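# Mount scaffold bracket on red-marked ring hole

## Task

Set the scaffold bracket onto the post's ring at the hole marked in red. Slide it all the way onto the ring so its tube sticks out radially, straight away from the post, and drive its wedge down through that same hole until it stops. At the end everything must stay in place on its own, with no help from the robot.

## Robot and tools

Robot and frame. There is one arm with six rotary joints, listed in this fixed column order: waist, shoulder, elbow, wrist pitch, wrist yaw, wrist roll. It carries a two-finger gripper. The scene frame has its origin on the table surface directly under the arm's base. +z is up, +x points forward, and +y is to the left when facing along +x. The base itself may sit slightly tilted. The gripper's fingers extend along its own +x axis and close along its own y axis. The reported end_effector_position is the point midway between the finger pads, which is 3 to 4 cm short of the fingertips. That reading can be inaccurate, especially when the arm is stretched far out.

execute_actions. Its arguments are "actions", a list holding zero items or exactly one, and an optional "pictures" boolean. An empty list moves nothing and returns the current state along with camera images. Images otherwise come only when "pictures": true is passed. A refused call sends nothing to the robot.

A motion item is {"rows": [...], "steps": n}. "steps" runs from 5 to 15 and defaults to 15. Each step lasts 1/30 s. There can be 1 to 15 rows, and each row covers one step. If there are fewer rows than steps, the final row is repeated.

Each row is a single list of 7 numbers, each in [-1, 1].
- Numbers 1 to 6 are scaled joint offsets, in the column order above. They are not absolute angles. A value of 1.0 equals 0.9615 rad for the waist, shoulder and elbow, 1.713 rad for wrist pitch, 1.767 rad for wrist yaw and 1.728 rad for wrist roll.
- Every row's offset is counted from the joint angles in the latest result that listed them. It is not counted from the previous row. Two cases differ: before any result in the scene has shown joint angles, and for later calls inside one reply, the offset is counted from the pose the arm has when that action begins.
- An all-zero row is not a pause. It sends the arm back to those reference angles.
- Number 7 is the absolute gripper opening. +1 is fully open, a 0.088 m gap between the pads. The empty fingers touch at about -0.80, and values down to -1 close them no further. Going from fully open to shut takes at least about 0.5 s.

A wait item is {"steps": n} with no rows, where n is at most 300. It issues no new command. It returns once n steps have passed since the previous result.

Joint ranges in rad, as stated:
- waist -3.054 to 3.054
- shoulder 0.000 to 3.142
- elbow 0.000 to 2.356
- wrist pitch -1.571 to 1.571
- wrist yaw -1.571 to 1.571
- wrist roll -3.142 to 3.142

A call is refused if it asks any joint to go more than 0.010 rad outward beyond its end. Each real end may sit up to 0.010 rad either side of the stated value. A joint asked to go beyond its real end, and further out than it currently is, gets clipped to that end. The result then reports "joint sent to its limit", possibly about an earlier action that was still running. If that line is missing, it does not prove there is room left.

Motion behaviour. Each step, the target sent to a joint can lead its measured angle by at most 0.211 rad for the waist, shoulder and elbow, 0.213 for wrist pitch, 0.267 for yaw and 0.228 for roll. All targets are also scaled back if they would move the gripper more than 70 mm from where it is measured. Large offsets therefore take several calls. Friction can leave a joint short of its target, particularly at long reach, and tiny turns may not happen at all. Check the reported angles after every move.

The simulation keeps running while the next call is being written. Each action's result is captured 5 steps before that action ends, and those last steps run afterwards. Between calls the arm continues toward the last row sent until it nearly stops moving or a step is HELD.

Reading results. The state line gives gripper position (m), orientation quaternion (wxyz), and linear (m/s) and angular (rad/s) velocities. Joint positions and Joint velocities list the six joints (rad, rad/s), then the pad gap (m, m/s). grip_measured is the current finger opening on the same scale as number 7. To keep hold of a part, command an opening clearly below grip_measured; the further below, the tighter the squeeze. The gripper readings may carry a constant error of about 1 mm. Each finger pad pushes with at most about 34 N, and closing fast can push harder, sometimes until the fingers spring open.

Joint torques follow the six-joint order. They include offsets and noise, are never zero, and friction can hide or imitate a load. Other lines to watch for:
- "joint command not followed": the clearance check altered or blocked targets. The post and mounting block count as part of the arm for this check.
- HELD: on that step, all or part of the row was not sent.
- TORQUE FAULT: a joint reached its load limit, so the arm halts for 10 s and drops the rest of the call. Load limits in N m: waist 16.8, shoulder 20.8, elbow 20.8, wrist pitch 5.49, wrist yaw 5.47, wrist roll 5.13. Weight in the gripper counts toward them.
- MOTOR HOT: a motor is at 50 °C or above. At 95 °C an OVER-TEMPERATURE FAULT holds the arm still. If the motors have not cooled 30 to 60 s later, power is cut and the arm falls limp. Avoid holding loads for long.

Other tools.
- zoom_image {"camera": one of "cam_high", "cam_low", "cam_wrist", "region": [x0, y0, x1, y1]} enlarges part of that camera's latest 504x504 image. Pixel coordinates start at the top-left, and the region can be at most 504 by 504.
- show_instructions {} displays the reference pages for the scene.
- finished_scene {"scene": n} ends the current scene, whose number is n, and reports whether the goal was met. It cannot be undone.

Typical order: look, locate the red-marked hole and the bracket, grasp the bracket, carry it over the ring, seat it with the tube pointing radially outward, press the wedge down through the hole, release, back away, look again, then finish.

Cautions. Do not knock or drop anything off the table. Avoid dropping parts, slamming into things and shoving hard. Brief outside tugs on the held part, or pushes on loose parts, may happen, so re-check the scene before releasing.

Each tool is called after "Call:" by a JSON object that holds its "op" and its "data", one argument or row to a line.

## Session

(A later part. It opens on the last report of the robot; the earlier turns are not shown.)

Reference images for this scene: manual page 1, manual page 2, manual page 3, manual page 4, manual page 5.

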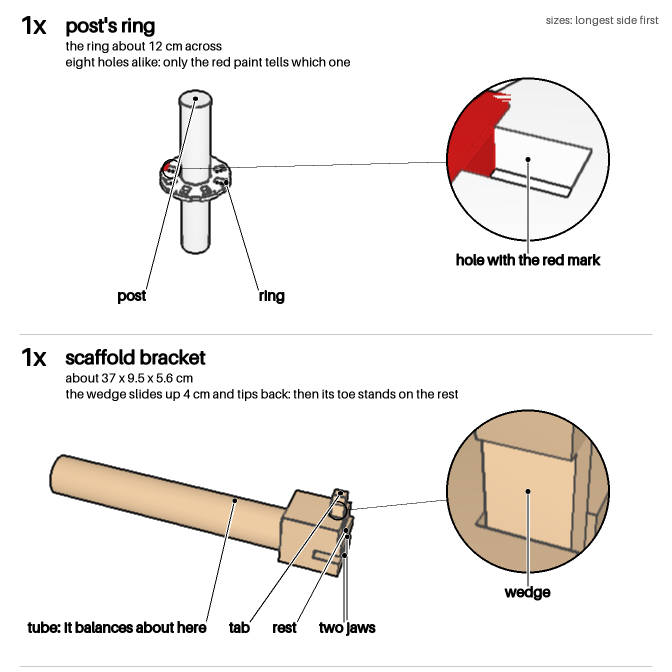

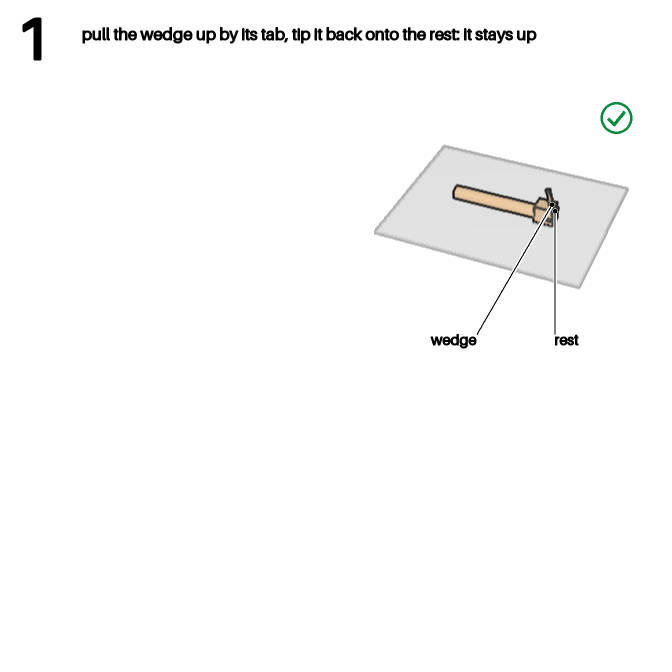

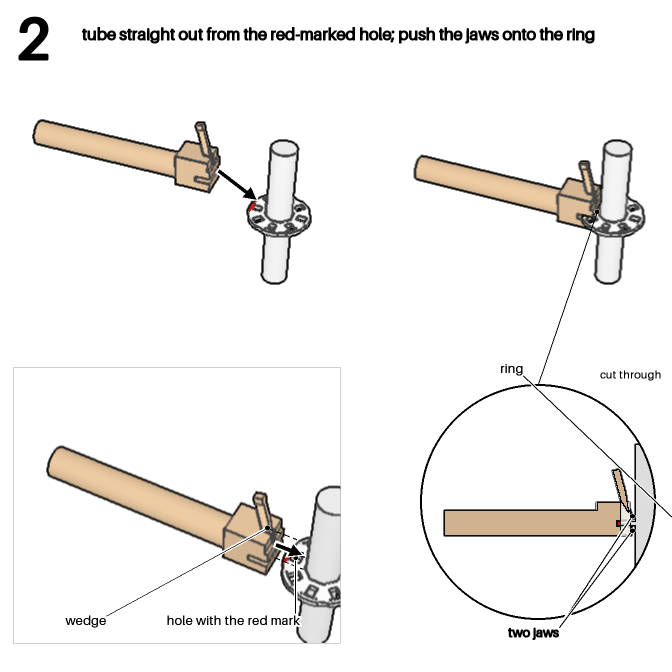

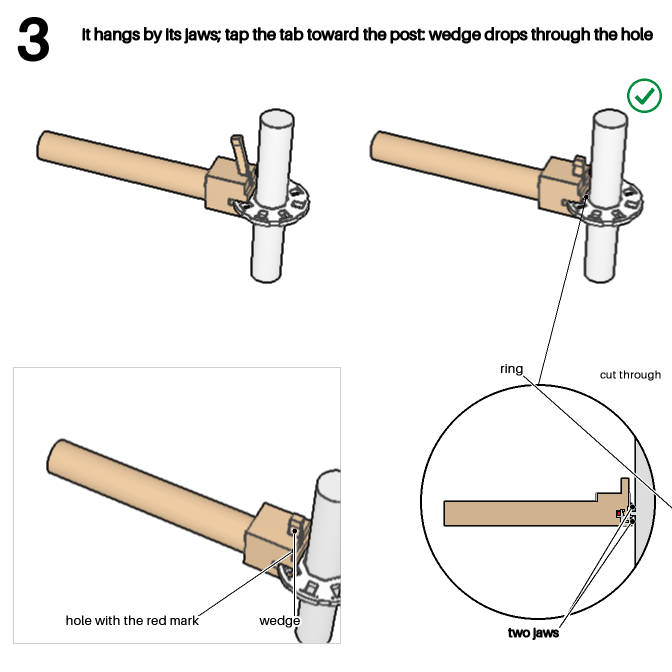

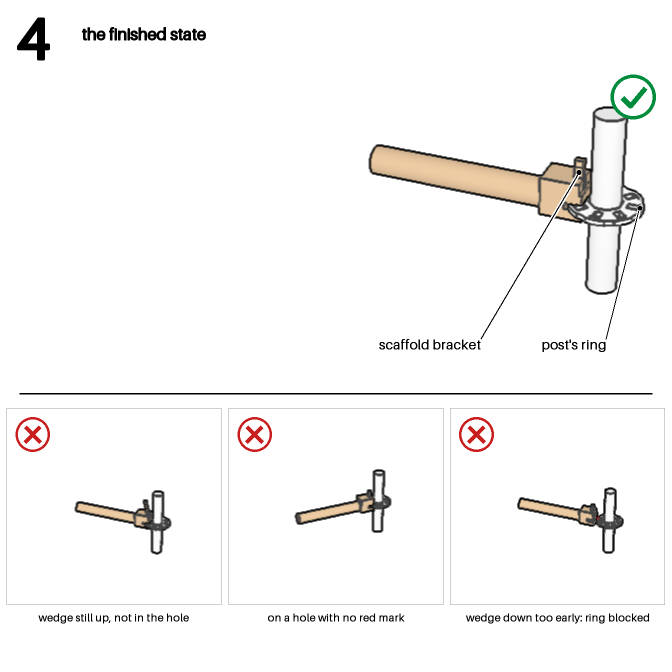

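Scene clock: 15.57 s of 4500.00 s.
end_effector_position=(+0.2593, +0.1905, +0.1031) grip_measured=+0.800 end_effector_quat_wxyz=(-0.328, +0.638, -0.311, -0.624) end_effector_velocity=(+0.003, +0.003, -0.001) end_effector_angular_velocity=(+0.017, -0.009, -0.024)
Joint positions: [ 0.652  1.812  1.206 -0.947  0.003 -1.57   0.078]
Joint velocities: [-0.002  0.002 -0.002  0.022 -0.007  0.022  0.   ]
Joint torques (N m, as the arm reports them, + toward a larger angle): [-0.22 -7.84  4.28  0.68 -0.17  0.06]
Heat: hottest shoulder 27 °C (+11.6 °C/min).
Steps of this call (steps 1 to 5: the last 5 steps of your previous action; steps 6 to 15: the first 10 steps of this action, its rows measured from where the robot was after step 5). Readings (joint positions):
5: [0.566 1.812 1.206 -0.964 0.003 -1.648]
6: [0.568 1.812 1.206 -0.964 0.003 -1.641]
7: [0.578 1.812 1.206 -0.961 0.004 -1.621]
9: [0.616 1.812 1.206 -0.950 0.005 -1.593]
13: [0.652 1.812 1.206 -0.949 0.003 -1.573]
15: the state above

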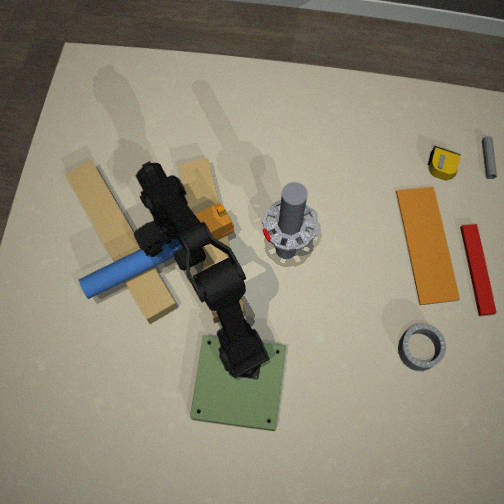

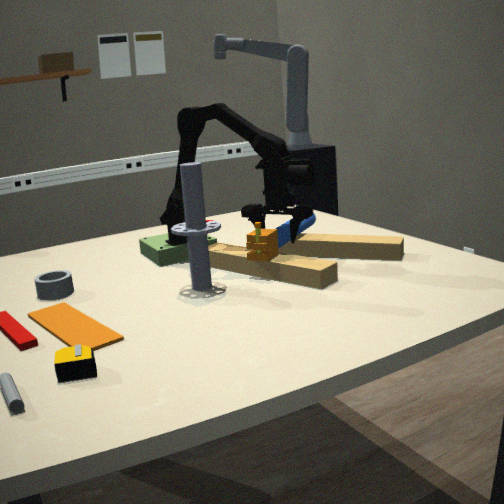

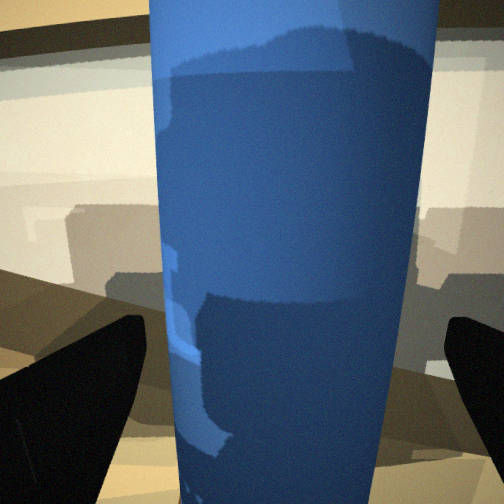

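Call:
{"op": "execute_actions", "data": {
  "actions": [
    {"rows": [[0,0,0,0,0,0,0.2],[0,0,0,0,0,0,-0.3],[0,0,0,0,0,0,-1.0]], "steps": 15}
  ]
}}

Call:
{"op": "execute_actions", "data": {
  "actions": [
    {"rows": [[0,-0.006,0.025,-0.018,0,0,-1.0],[0,-0.012,0.05,-0.036,0,0,-1.0],[0,-0.02,0.08,-0.056,0,0,-1.0],[0,-0.03,0.11,-0.08,0,0,-1.0],[0,-0.04,0.14,-0.10,0,0,-1.0],[0,-0.05,0.17,-0.122,0,0,-1.0],[0,-0.058,0.2,-0.145,0,0,-1.0],[0,-0.064,0.225,-0.16,0,0,-1.0],[0,-0.066,0.24,-0.166,0,0,-1.0]], "steps": 15}
  ]
}}

Call:
{"op": "execute_actions", "data": {
  "actions": [
    {"steps": 12}
  ],
  "pictures": true
}}

Call:
{"op": "zoom_image", "data": {
  "camera": "cam_low",
  "region": [170, 140, 330, 260]
}}

Scene clock: 16.30 s of 4500.00 s.
end_effector_position=(+0.2582, +0.1898, +0.1031) grip_measured=+0.233 end_effector_quat_wxyz=(-0.326, +0.637, -0.313, -0.625) end_effector_velocity=(-0.002, -0.001, +0.000) end_effector_angular_velocity=(+0.001, +0.010, +0.005)
Joint positions: [ 0.652  1.812  1.206 -0.953  0.004 -1.569  0.05 ]
Joint velocities: [-0.002 -0.002 -0.002 -0.007 -0.007 -0.007  0.   ]
Joint torques (N m, as the arm reports them, + toward a larger angle): [-0.05 -7.87  4.32  0.9  -0.16 -0.02]
Heat: hottest shoulder 27 °C (+11.0 °C/min).
Steps of this call (steps 1 to 5: the last 5 steps of your previous action; steps 6 to 12: the robot went on to your last target; steps 13 to 22: the first 10 steps of this action). Readings (joint positions):
13: [0.652 1.812 1.206 -0.947 0.003 -1.567]
14: [0.652 1.812 1.206 -0.947 0.003 -1.567]
16: [0.652 1.812 1.206 -0.950 0.003 -1.567]
20: [0.652 1.812 1.206 -0.953 0.004 -1.569]
22: the state above

Scene clock: 16.80 s of 4500.00 s.
end_effector_position=(+0.2559, +0.1884, +0.1536) grip_measured=+0.233 end_effector_quat_wxyz=(-0.314, +0.631, -0.324, -0.631) end_effector_velocity=(+0.050, +0.036, +0.237) end_effector_angular_velocity=(+0.277, -0.388, +0.007)
Joint positions: [ 0.652  1.784  1.379 -1.191  0.003 -1.569  0.05 ]
Joint velocities: [-0.002 -0.295  0.598 -0.418  0.007 -0.007 -0.   ]
Joint torques (N m, as the arm reports them, + toward a larger angle): [-0.03 -9.59  5.49  0.02 -0.15 -0.03]
Heat: hottest shoulder 27 °C (+10.7 °C/min).
Steps of this call (steps 1 to 5: the last 5 steps of your previous action; steps 6 to 15: the first 10 steps of this action, its rows measured from where the robot was after step 5). Readings (joint positions):
5: [0.652 1.812 1.206 -0.953 0.003 -1.569]
6: [0.652 1.812 1.207 -0.954 0.003 -1.569]
7: [0.652 1.812 1.213 -0.962 0.003 -1.569]
9: [0.652 1.813 1.238 -1.018 0.003 -1.569]
13: [0.652 1.800 1.330 -1.146 0.003 -1.569]
15: the state above

Scene clock: 17.20 s of 4500.00 s.
end_effector_position=(+0.2567, +0.1891, +0.1713) grip_measured=+0.233 end_effector_quat_wxyz=(-0.322, +0.635, -0.317, -0.627) end_effector_velocity=(-0.003, -0.005, -0.001) end_effector_angular_velocity=(-0.022, +0.017, +0.019)
Joint positions: [ 0.652  1.761  1.422 -1.234  0.003 -1.569  0.05 ]
Joint velocities: [-0.002  0.002 -0.002 -0.022  0.007 -0.022 -0.   ]
Joint torques (N m, as the arm reports them, + toward a larger angle): [-0.13 -9.24  5.87  0.27 -0.12 -0.02]
Heat: hottest shoulder 27 °C (+10.5 °C/min).
Kept back: nothing.
Steps of this call (steps 1 to 5: the last 5 steps of your previous action; steps 6 to 12: the robot went on to your last target). Readings (joint positions):
1: [0.652 1.775 1.396 -1.202 0.003 -1.569]
2: [0.652 1.767 1.409 -1.210 0.003 -1.569]
4: [0.652 1.760 1.421 -1.221 0.003 -1.569]
8: [0.652 1.761 1.422 -1.234 0.003 -1.569]
12: the state above

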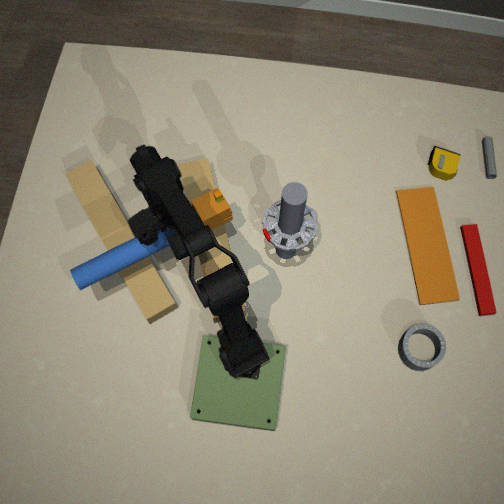

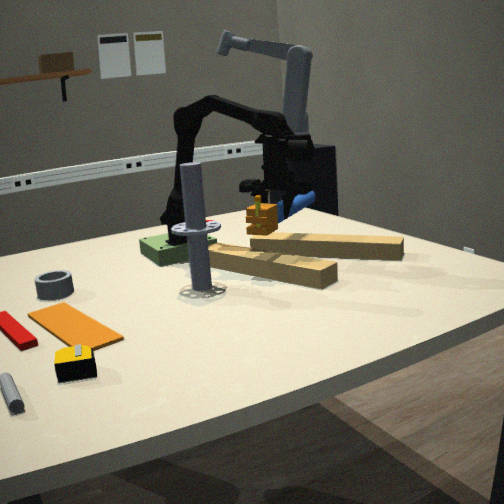

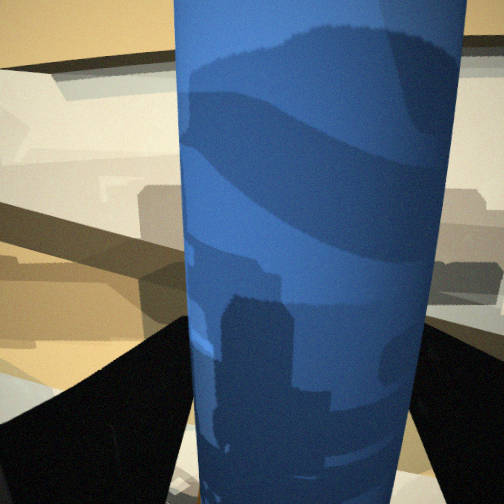

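Region (170, 140, 330, 260) of cam_low's 504x504 image, scaled by 3.150, with more detail than that image has; it fills the top 378 rows of this view, and the rest is white.

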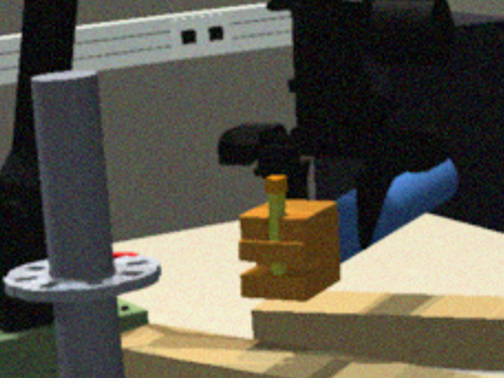

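Call:
{"op": "execute_actions", "data": {
  "actions": [
    {"rows": [[0.007,-0.02,-0.02,0,0,0.006,-1.0],[0.014,-0.045,-0.043,0,0,0.013,-1.0],[0.022,-0.07,-0.067,0,0,0.02,-1.0],[0.03,-0.095,-0.091,0,0,0.027,-1.0],[0.038,-0.12,-0.115,0,0,0.034,-1.0],[0.046,-0.145,-0.139,0,0,0.041,-1.0],[0.054,-0.17,-0.163,0,0,0.048,-1.0],[0.062,-0.195,-0.187,0,0,0.055,-1.0],[0.07,-0.22,-0.211,0,0,0.062,-1.0],[0.078,-0.245,-0.235,0,0,0.069,-1.0],[0.086,-0.27,-0.259,0,0,0.076,-1.0],[0.094,-0.295,-0.283,0,0,0.083,-1.0],[0.102,-0.32,-0.307,0,0,0.09,-1.0],[0.11,-0.345,-0.331,0,0,0.097,-1.0],[0.118,-0.37,-0.355,0,0,0.104,-1.0]], "steps": 15}
  ]
}}

Call:
{"op": "execute_actions", "data": {
  "actions": [
    {"steps": 15}
  ]
}}

Scene clock: 18.20 s of 4500.00 s.
end_effector_position=(+0.2111, +0.1740, +0.1700) grip_measured=+0.233 end_effector_quat_wxyz=(-0.326, +0.627, -0.334, -0.624) end_effector_velocity=(-0.179, -0.064, +0.032) end_effector_angular_velocity=(+0.049, -0.079, -0.107)
Joint positions: [ 0.707  1.606  1.245 -1.231  0.004 -1.481  0.05 ]
Joint velocities: [ 0.237 -0.764 -0.652 -0.022  0.007  0.344 -0.   ]
Joint torques (N m, as the arm reports them, + toward a larger angle): [ 0.08 -8.87  4.89  0.22 -0.16  0.04]
Heat: hottest shoulder 27 °C (+9.9 °C/min).
Steps of this call (steps 1 to 20: the robot went on to your last target; steps 21 to 30: the first 10 steps of this action). Readings (joint positions):
21: [0.652 1.761 1.420 -1.234 0.003 -1.568]
22: [0.653 1.757 1.413 -1.232 0.003 -1.563]
24: [0.660 1.736 1.381 -1.229 0.004 -1.546]
28: [0.690 1.656 1.289 -1.231 0.004 -1.504]
30: the state above

Scene clock: 18.70 s of 4500.00 s.
end_effector_position=(+0.1674, +0.1545, +0.1700) grip_measured=+0.233 end_effector_quat_wxyz=(-0.339, +0.623, -0.341, -0.617) end_effector_velocity=(-0.006, -0.004, +0.004) end_effector_angular_velocity=(+0.004, +0.007, +0.010)
Joint positions: [ 0.762  1.423  1.077 -1.237  0.004 -1.392  0.05 ]
Joint velocities: [ 0.002 -0.027 -0.007 -0.022 -0.007 -0.007 -0.   ]
Joint torques (N m, as the arm reports them, + toward a larger angle): [ 0.27 -6.88  5.02  0.63 -0.17  0.06]
Heat: hottest shoulder 27 °C (+9.6 °C/min).
Kept back: nothing.
Steps of this call (steps 1 to 5: the last 5 steps of your previous action; steps 6 to 15: the robot went on to your last target). Readings (joint positions):
1: [0.715 1.580 1.224 -1.231 0.004 -1.469]
2: [0.722 1.555 1.202 -1.231 0.004 -1.457]
4: [0.738 1.505 1.157 -1.231 0.004 -1.433]
8: [0.760 1.435 1.090 -1.240 0.004 -1.402]
15: the state above

Call:
{"op": "execute_actions", "data": {
  "actions": [
    {"rows": [[0.012,-0.03,-0.022,0,0,0.01,-1.0],[0.024,-0.06,-0.045,0,0,0.02,-1.0],[0.034,-0.092,-0.066,0,0,0.028,-1.0]], "steps": 15}
  ]
}}

Call:
{"op": "execute_actions", "data": {
  "actions": [
    {"steps": 10}
  ],
  "pictures": true
}}

Call:
{"op": "zoom_image", "data": {
  "camera": "cam_low",
  "region": [150, 140, 310, 260]
}}

Call:
{"op": "zoom_image", "data": {
  "camera": "cam_high",
  "region": [70, 170, 330, 350]
}}

Scene clock: 19.33 s of 4500.00 s.
end_effector_position=(+0.1500, +0.1468, +0.1672) grip_measured=+0.233 end_effector_quat_wxyz=(-0.344, +0.621, -0.345, -0.614) end_effector_velocity=(+0.003, +0.001, +0.001) end_effector_angular_velocity=(+0.017, -0.028, -0.010)
Joint positions: [ 0.792  1.353  1.01  -1.239  0.005 -1.348  0.05 ]
Joint velocities: [-0.002 -0.017 -0.007  0.022  0.007  0.007 -0.   ]
Joint torques (N m, as the arm reports them, + toward a larger angle): [ 0.2  -6.27  5.09  0.63 -0.16  0.  ]
Heat: hottest shoulder 28 °C (+12.4 °C/min).
Steps of this call (steps 1 to 9: the robot went on to your last target; steps 10 to 19: the first 10 steps of this action). Readings (joint positions):
10: [0.763 1.421 1.072 -1.234 0.004 -1.388]
11: [0.767 1.413 1.064 -1.230 0.004 -1.380]
13: [0.779 1.385 1.036 -1.231 0.004 -1.361]
17: [0.792 1.355 1.011 -1.242 0.005 -1.350]
19: the state above

Scene clock: 19.67 s of 4500.00 s.
end_effector_position=(+0.1497, +0.1467, +0.1673) grip_measured=+0.233 end_effector_quat_wxyz=(-0.345, +0.621, -0.346, -0.614) end_effector_velocity=(-0.004, +0.000, +0.001) end_effector_angular_velocity=(+0.014, +0.017, +0.005)
Joint positions: [ 0.792  1.351  1.008 -1.239  0.005 -1.346  0.05 ]
Joint velocities: [-0.002 -0.007 -0.002 -0.007 -0.022 -0.007 -0.   ]
Joint torques (N m, as the arm reports them, + toward a larger angle): [ 0.21 -6.31  4.96  0.6  -0.14  0.07]
Heat: hottest shoulder 28 °C (+12.2 °C/min).
Kept back: nothing.
Steps of this call (steps 1 to 5: the last 5 steps of your previous action; steps 6 to 10: the robot went on to your last target). Readings (joint positions):
1: [0.792 1.352 1.010 -1.239 0.005 -1.347]
2: [0.792 1.351 1.010 -1.239 0.005 -1.347]
4: [0.792 1.351 1.009 -1.239 0.005 -1.346]
8: [0.792 1.351 1.009 -1.239 0.005 -1.346]
10: the state above

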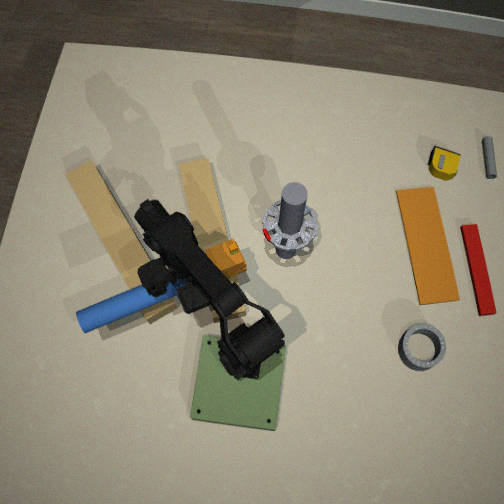

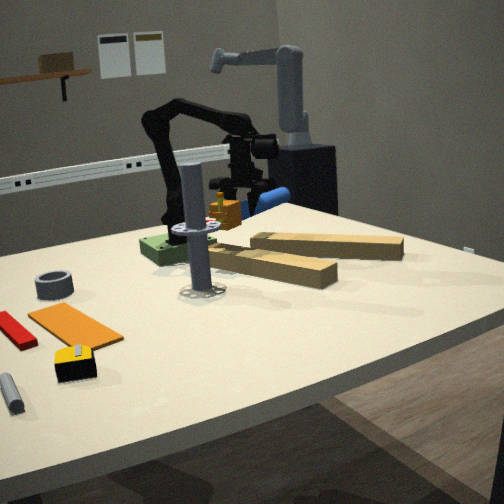

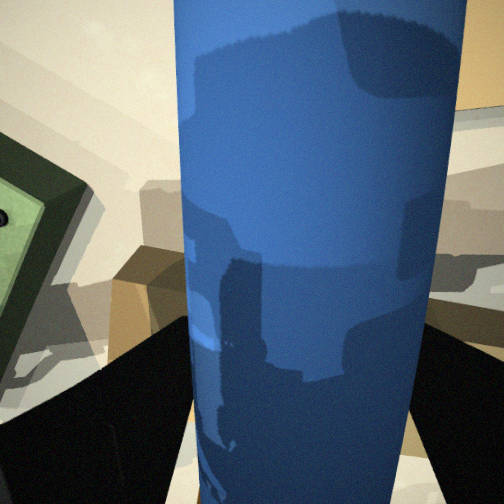

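Region (150, 140, 310, 260) of cam_low's 504x504 image, scaled by 3.150, with more detail than that image has; it fills the top 378 rows of this view, and the rest is white.

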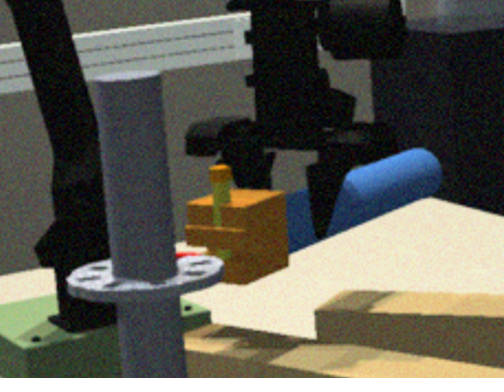

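Region (70, 170, 330, 350) of cam_high's 504x504 image, scaled by 1.938, with more detail than that image has; it fills the top 349 rows of this view, and the rest is white.

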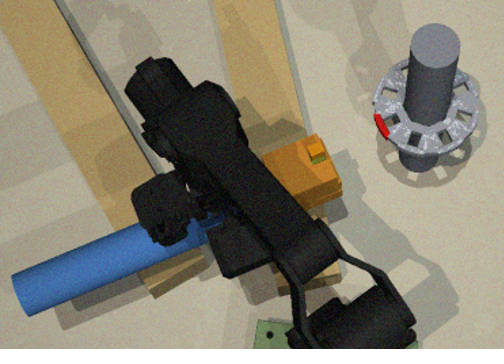

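Call:
{"op": "execute_actions", "data": {
  "actions": [
    {"rows": [[0,0.03,0.035,0.004,0,0,-1.0],[0,0.06,0.07,0.008,0,0,-1.0],[0,0.095,0.115,0.008,0,0,-1.0]], "steps": 15}
  ]
}}

Call:
{"op": "execute_actions", "data": {
  "actions": [
    {"steps": 10}
  ],
  "pictures": true
}}

Call:
{"op": "zoom_image", "data": {
  "camera": "cam_low",
  "region": [150, 140, 310, 260]
}}

Call:
{"op": "zoom_image", "data": {
  "camera": "cam_high",
  "region": [70, 170, 330, 350]
}}

Scene clock: 20.53 s of 4500.00 s.
end_effector_position=(+0.1688, +0.1654, +0.1711) grip_measured=+0.233 end_effector_quat_wxyz=(-0.350, +0.622, -0.341, -0.612) end_effector_velocity=(+0.002, -0.003, +0.004) end_effector_angular_velocity=(-0.021, -0.010, +0.019)
Joint positions: [ 0.792  1.442  1.097 -1.222  0.005 -1.346  0.05 ]
Joint velocities: [-0.002  0.002  0.017 -0.022  0.022 -0.022 -0.   ]
Joint torques (N m, as the arm reports them, + toward a larger angle): [-0.09 -5.49  6.31  0.28 -0.13 -0.01]
Heat: hottest shoulder 28 °C (+11.7 °C/min).
Steps of this call (steps 1 to 15: the robot went on to your last target; step 16: nothing new was sent; steps 17 to 26: the first 10 steps of this action). Readings (joint positions):
17: [0.792 1.354 1.009 -1.239 0.005 -1.346]
18: [0.792 1.364 1.016 -1.239 0.005 -1.346]
20: [0.792 1.405 1.051 -1.236 0.005 -1.346]
24: [0.792 1.442 1.093 -1.218 0.005 -1.346]
26: the state above

Scene clock: 20.87 s of 4500.00 s.
end_effector_position=(+0.1689, +0.1655, +0.1704) grip_measured=+0.233 end_effector_quat_wxyz=(-0.349, +0.622, -0.342, -0.613) end_effector_velocity=(+0.000, -0.004, -0.000) end_effector_angular_velocity=(-0.010, +0.000, -0.000)
Joint positions: [ 0.792  1.446  1.098 -1.222  0.005 -1.346  0.05 ]
Joint velocities: [-0.007 -0.002 -0.002 -0.007  0.007 -0.007 -0.   ]
Joint torques (N m, as the arm reports them, + toward a larger angle): [-0.02 -5.79  6.5   0.3  -0.14 -0.02]
Heat: hottest shoulder 28 °C (+11.5 °C/min).
Kept back: nothing.
Steps of this call (steps 1 to 5: the last 5 steps of your previous action; steps 6 to 10: the robot went on to your last target). Readings (joint positions):
1: [0.792 1.443 1.097 -1.222 0.005 -1.346]
2: [0.792 1.443 1.097 -1.222 0.005 -1.346]
4: [0.792 1.445 1.097 -1.222 0.005 -1.346]
8: [0.792 1.446 1.097 -1.222 0.005 -1.346]
10: the state above

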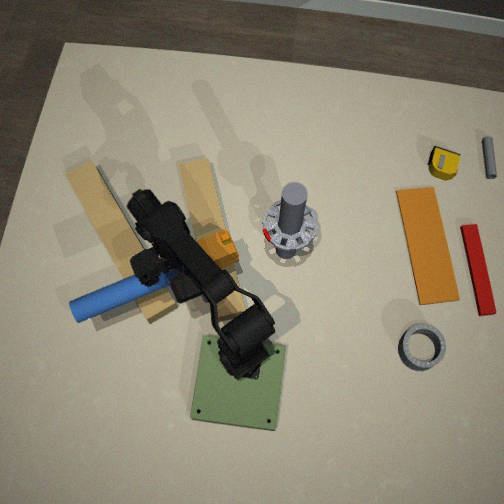

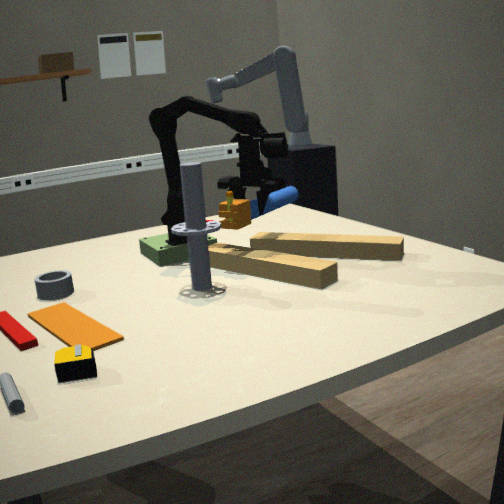

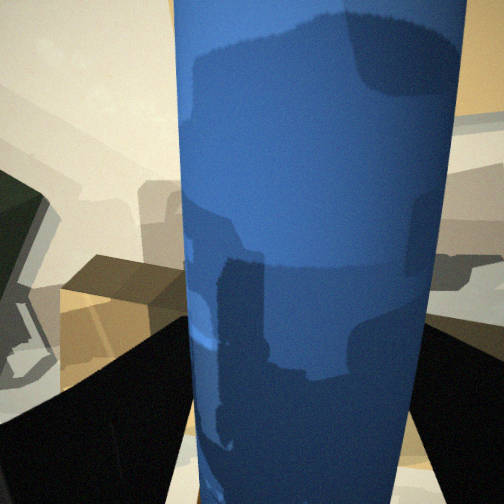

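Region (150, 140, 310, 260) of cam_low's 504x504 image, scaled by 3.150, with more detail than that image has; it fills the top 378 rows of this view, and the rest is white.

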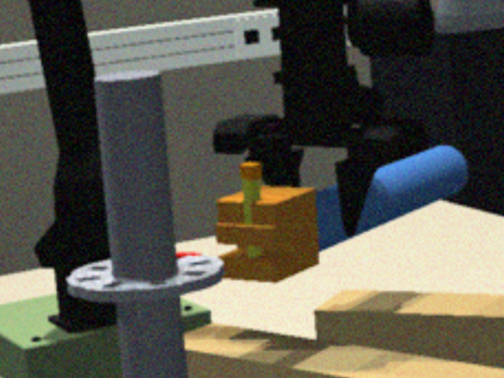

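Region (70, 170, 330, 350) of cam_high's 504x504 image, scaled by 1.938, with more detail than that image has; it fills the top 349 rows of this view, and the rest is white.

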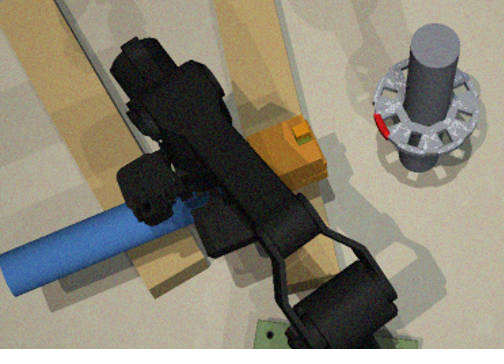

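Call:
{"op": "execute_actions", "data": {
  "actions": [],
  "pictures": true
}}

Scene clock: 21.80 s of 4500.00 s.
end_effector_position=(+0.1688, +0.1654, +0.1704) grip_measured=+0.233 end_effector_quat_wxyz=(-0.348, +0.621, -0.342, -0.613) end_effector_velocity=(-0.004, +0.000, +0.001) end_effector_angular_velocity=(+0.014, +0.017, +0.005)
Joint positions: [ 0.792  1.446  1.098 -1.223  0.005 -1.346  0.05 ]
Joint velocities: [-0.002 -0.007 -0.002 -0.007 -0.022 -0.007 -0.   ]
Joint torques (N m, as the arm reports them, + toward a larger angle): [-0.13 -5.71  6.51  0.31 -0.15 -0.01]
Heat: hottest shoulder 28 °C (+11.0 °C/min).
Kept back: nothing.
Steps of this call (steps 1 to 15: the robot went on to your last target; steps 16 to 28: nothing new was sent). Readings (joint positions):
1: [0.792 1.446 1.098 -1.222 0.005 -1.346]
2: [0.792 1.446 1.098 -1.222 0.005 -1.346]
4: [0.792 1.446 1.098 -1.222 0.005 -1.346]
8: [0.792 1.446 1.098 -1.222 0.005 -1.346]
28: the state above
The arm was judged still, so your last target was given up. Only a new action makes it travel on or press farther. Fingers that are still opening or closing keep moving.

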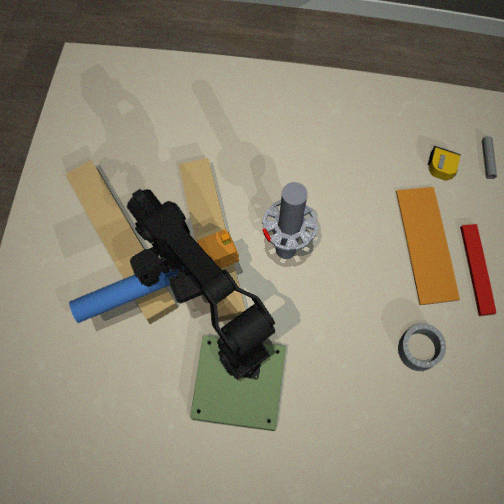

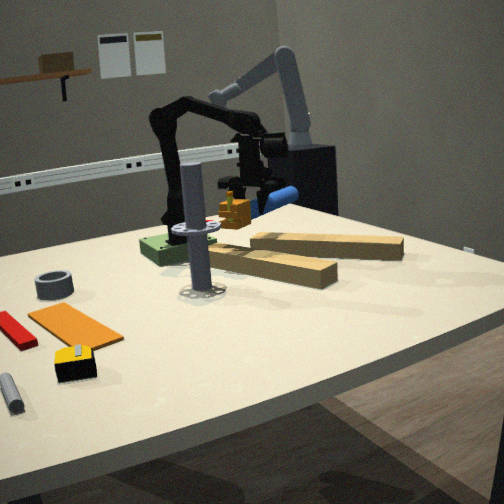

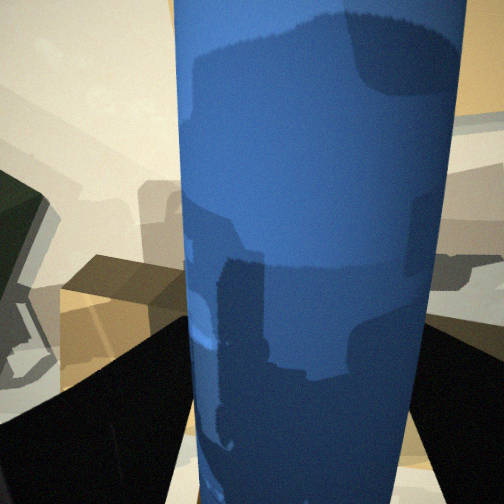

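Call:
{"op": "show_instructions", "data": {

}}

Call:
{"op": "zoom_image", "data": {
  "camera": "cam_low",
  "region": [130, 150, 330, 300]
}}

Reference images for this scene: manual page 1, manual page 2, manual page 3, manual page 4, manual page 5.

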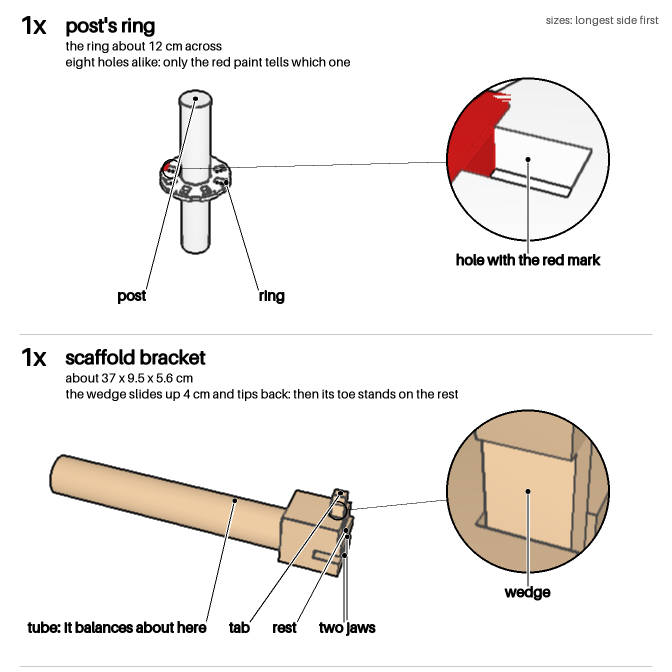

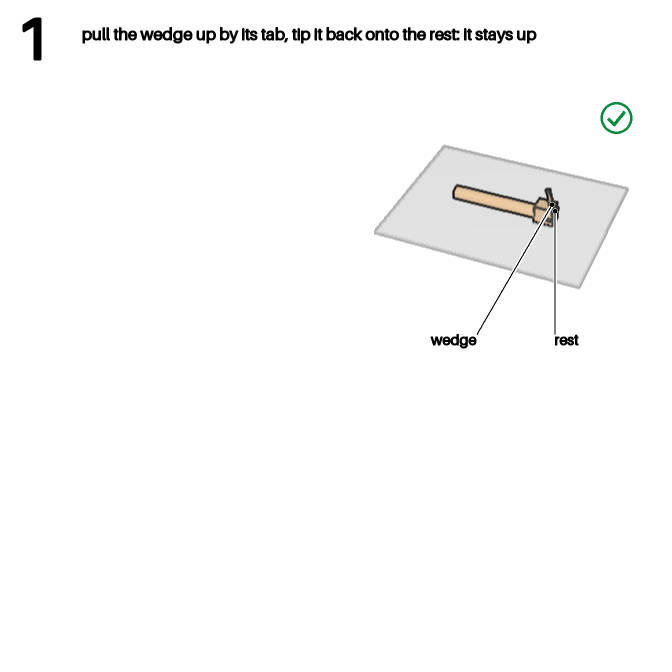

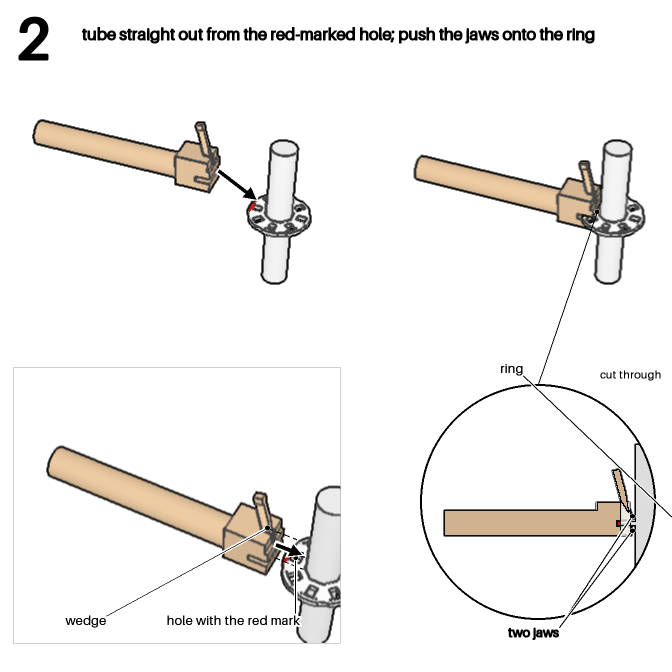

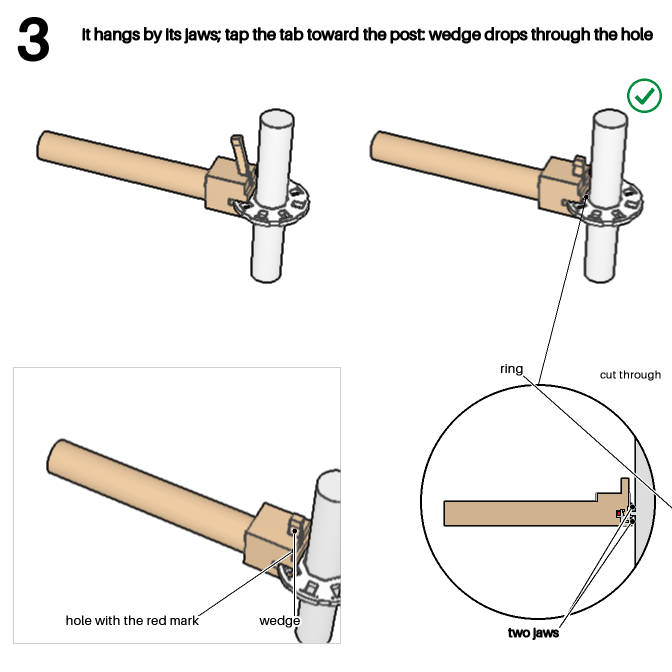

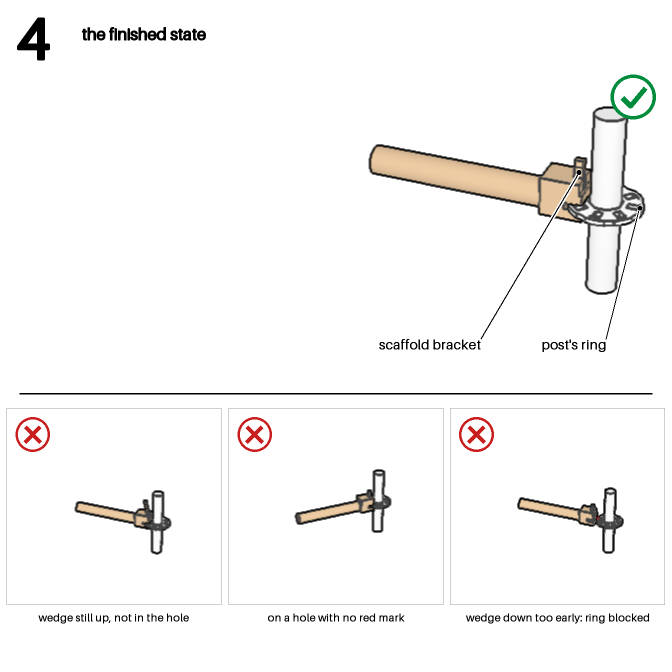

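Region (130, 150, 330, 300) of cam_low's 504x504 image, scaled by 2.520, with more detail than that image has; it fills the top 378 rows of this view, and the rest is white.

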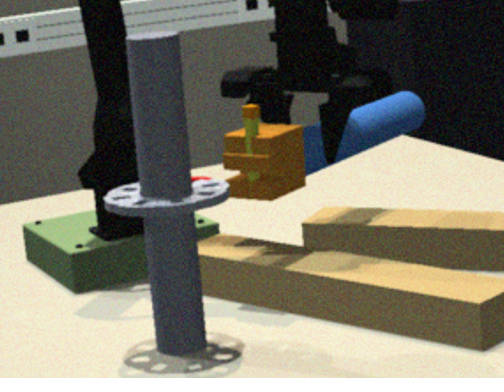

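Call:
{"op": "execute_actions", "data": {
  "actions": [
    {"rows":[[0,0.012,0.03,-0.009,0,0,-0.9],[0,0.025,0.057,-0.017,0,0,-0.9]],"steps":15}
  ],
  "pictures": true
}}

Call:
{"op": "zoom_image", "data": {
  "camera": "cam_low",
  "region": [130, 150, 330, 300]
}}

Call:
{"op": "zoom_image", "data": {
  "camera": "cam_high",
  "region": [70, 170, 330, 350]
}}

Scene clock: 22.60 s of 4500.00 s.
end_effector_position=(+0.1711, +0.1677, +0.1728) grip_measured=+0.233 end_effector_quat_wxyz=(-0.342, +0.620, -0.349, -0.614) end_effector_velocity=(-0.004, -0.006, +0.001) end_effector_angular_velocity=(-0.027, +0.018, +0.005)
Joint positions: [ 0.792  1.473  1.131 -1.247  0.005 -1.346  0.05 ]
Joint velocities: [-0.002 -0.002  0.002 -0.037  0.007 -0.007 -0.   ]
Joint torques (N m, as the arm reports them, + toward a larger angle): [-0.05 -5.9   6.52  0.21 -0.14 -0.01]
Heat: hottest shoulder 28 °C (+10.6 °C/min).
Steps of this call (steps 1 to 14: nothing new was sent; steps 15 to 24: the first 10 steps of this action). Readings (joint positions):
15: [0.792 1.448 1.099 -1.225 0.005 -1.346]
16: [0.792 1.454 1.106 -1.233 0.005 -1.346]
18: [0.792 1.466 1.119 -1.241 0.005 -1.346]
22: [0.792 1.473 1.130 -1.246 0.005 -1.346]
24: the state above

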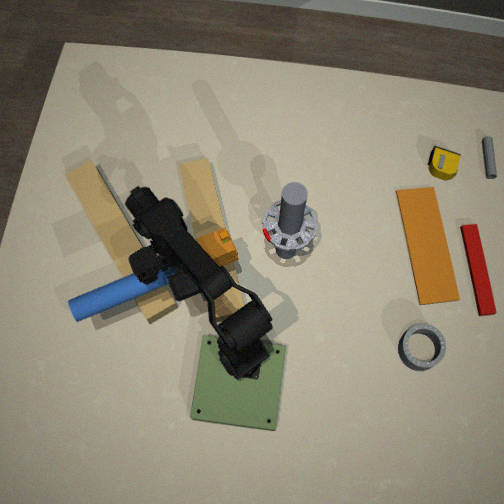

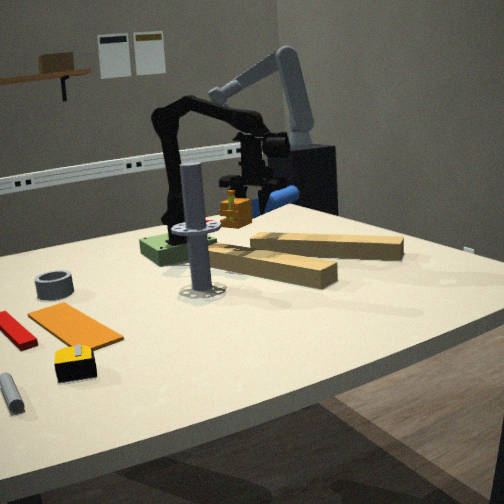

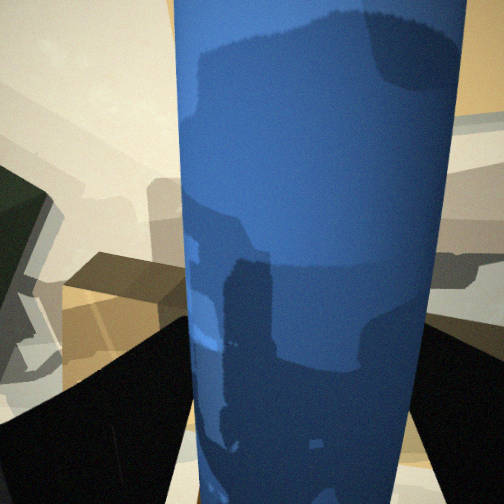

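Region (130, 150, 330, 300) of cam_low's 504x504 image, scaled by 2.520, with more detail than that image has; it fills the top 378 rows of this view, and the rest is white.

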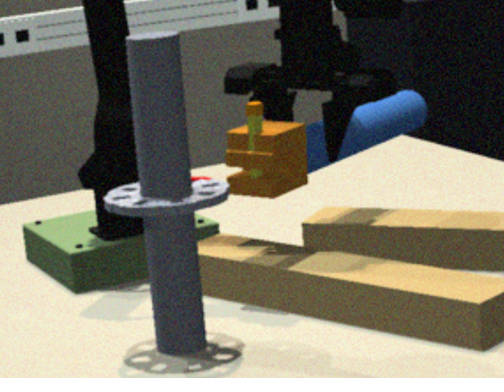

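Region (70, 170, 330, 350) of cam_high's 504x504 image, scaled by 1.938, with more detail than that image has; it fills the top 349 rows of this view, and the rest is white.

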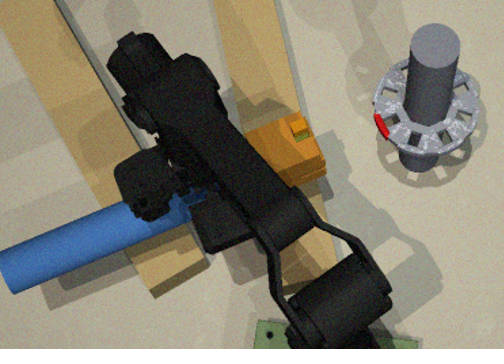

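Call:
{"op": "execute_actions", "data": {
  "actions": [
    {"rows":[[-0.01,0,0.01,-0.003,0,-0.0056,-0.9],[-0.02,0,0.02,-0.006,0,-0.011,-0.9],[-0.03,0,0.03,-0.009,0,-0.017,-0.9],[-0.04,0,0.035,-0.012,0,-0.022,-0.9],[-0.05,0,0.035,-0.014,0,-0.028,-0.9],[-0.06,0,0.035,-0.014,0,-0.033,-0.9],[-0.07,0,0.035,-0.014,0,-0.039,-0.9],[-0.08,0,0.035,-0.014,0,-0.044,-0.9],[-0.09,0,0.035,-0.014,0,-0.05,-0.9]],"steps":15}
  ]
}}

Call:
{"op": "execute_actions", "data": {
  "actions": [
    {"rows":[[-0.01,0,0,0,0,-0.0056,-0.9],[-0.02,0,0,0,0,-0.011,-0.9],[-0.03,0,0,0,0,-0.017,-0.9],[-0.04,0,0,0,0,-0.022,-0.9],[-0.05,0,0,0,0,-0.028,-0.9],[-0.06,0,0,0,0,-0.033,-0.9],[-0.07,0,0,0,0,-0.039,-0.9],[-0.08,0,0,0,0,-0.044,-0.9],[-0.09,0,0,0,0,-0.05,-0.9]],"steps":15}
  ],
  "pictures": true
}}

Call:
{"op": "zoom_image", "data": {
  "camera": "cam_low",
  "region": [130, 150, 330, 300]
}}

Call:
{"op": "zoom_image", "data": {
  "camera": "cam_high",
  "region": [70, 170, 330, 350]
}}

Scene clock: 23.73 s of 4500.00 s.
end_effector_position=(+0.1817, +0.1548, +0.1751) grip_measured=+0.233 end_effector_quat_wxyz=(-0.339, +0.618, -0.352, -0.616) end_effector_velocity=(+0.035, -0.044, +0.004) end_effector_angular_velocity=(+0.005, +0.015, -0.054)
Joint positions: [ 0.723  1.478  1.143 -1.265  0.005 -1.415  0.05 ]
Joint velocities: [-0.237 -0.002  0.012 -0.022 -0.007 -0.183 -0.   ]
Joint torques (N m, as the arm reports them, + toward a larger angle): [ 0.04 -6.02  6.31  0.09 -0.13 -0.1 ]
Heat: hottest shoulder 28 °C (+10.1 °C/min).
Steps of this call (steps 1 to 5: the last 5 steps of your previous action; steps 6 to 15: the robot went on to your last target; steps 16 to 24: nothing new was sent; steps 25 to 34: the first 10 steps of this action). Readings (joint positions):
25: [0.792 1.474 1.131 -1.248 0.005 -1.347]
26: [0.790 1.475 1.131 -1.249 0.005 -1.350]
28: [0.778 1.477 1.134 -1.256 0.005 -1.364]
32: [0.741 1.478 1.142 -1.265 0.005 -1.398]
34: the state above

Scene clock: 24.23 s of 4500.00 s.
end_effector_position=(+0.1931, +0.1381, +0.1733) grip_measured=+0.233 end_effector_quat_wxyz=(-0.336, +0.615, -0.356, -0.618) end_effector_velocity=(+0.028, -0.048, +0.001) end_effector_angular_velocity=(+0.002, +0.024, -0.039)
Joint positions: [ 0.64   1.482  1.14  -1.267  0.005 -1.496  0.05 ]
Joint velocities: [-0.237 -0.007 -0.002 -0.022 -0.007 -0.198 -0.   ]
Joint torques (N m, as the arm reports them, + toward a larger angle): [ 0.01 -5.92  4.92  0.39 -0.16 -0.07]
Heat: hottest shoulder 28 °C (+9.9 °C/min).
Steps of this call (steps 1 to 5: the last 5 steps of your previous action; steps 6 to 15: the first 10 steps of this action, its rows measured from where the robot was after step 5). Readings (joint positions):
5: [0.709 1.478 1.144 -1.267 0.005 -1.427]
6: [0.709 1.478 1.144 -1.267 0.005 -1.429]
7: [0.706 1.479 1.144 -1.267 0.005 -1.434]
9: [0.695 1.480 1.143 -1.267 0.005 -1.446]
13: [0.658 1.482 1.140 -1.267 0.005 -1.480]
15: the state above

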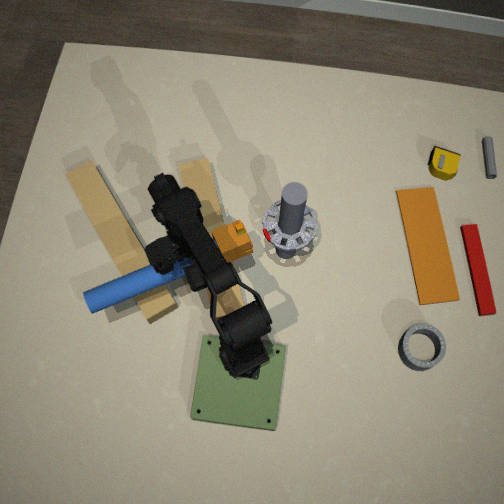

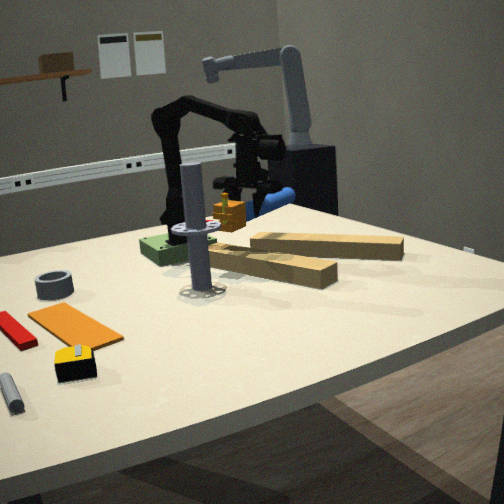

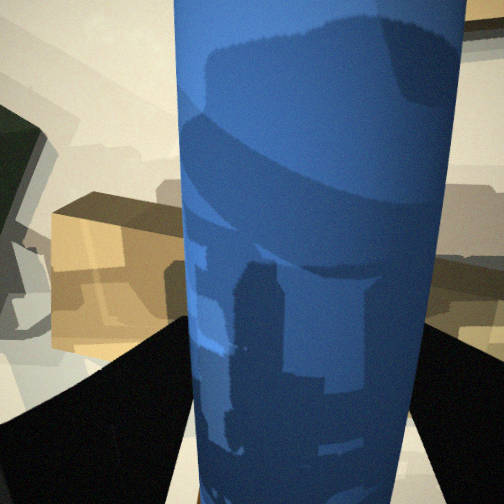

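Region (130, 150, 330, 300) of cam_low's 504x504 image, scaled by 2.520, with more detail than that image has; it fills the top 378 rows of this view, and the rest is white.

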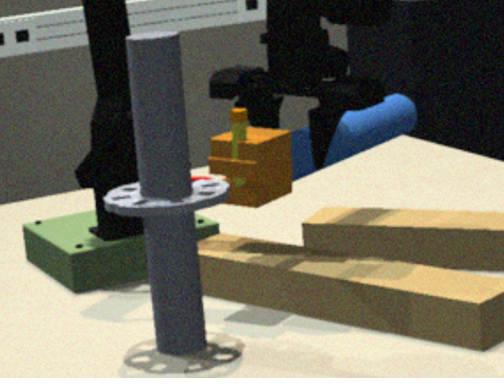

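Region (70, 170, 330, 350) of cam_high's 504x504 image, scaled by 1.938, with more detail than that image has; it fills the top 349 rows of this view, and the rest is white.

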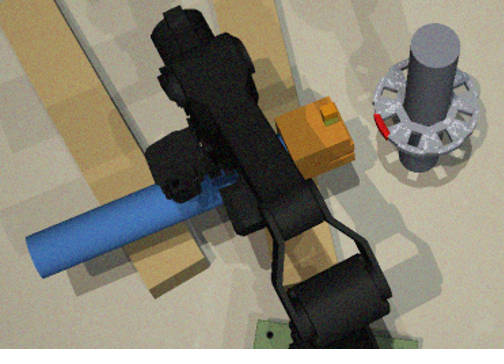

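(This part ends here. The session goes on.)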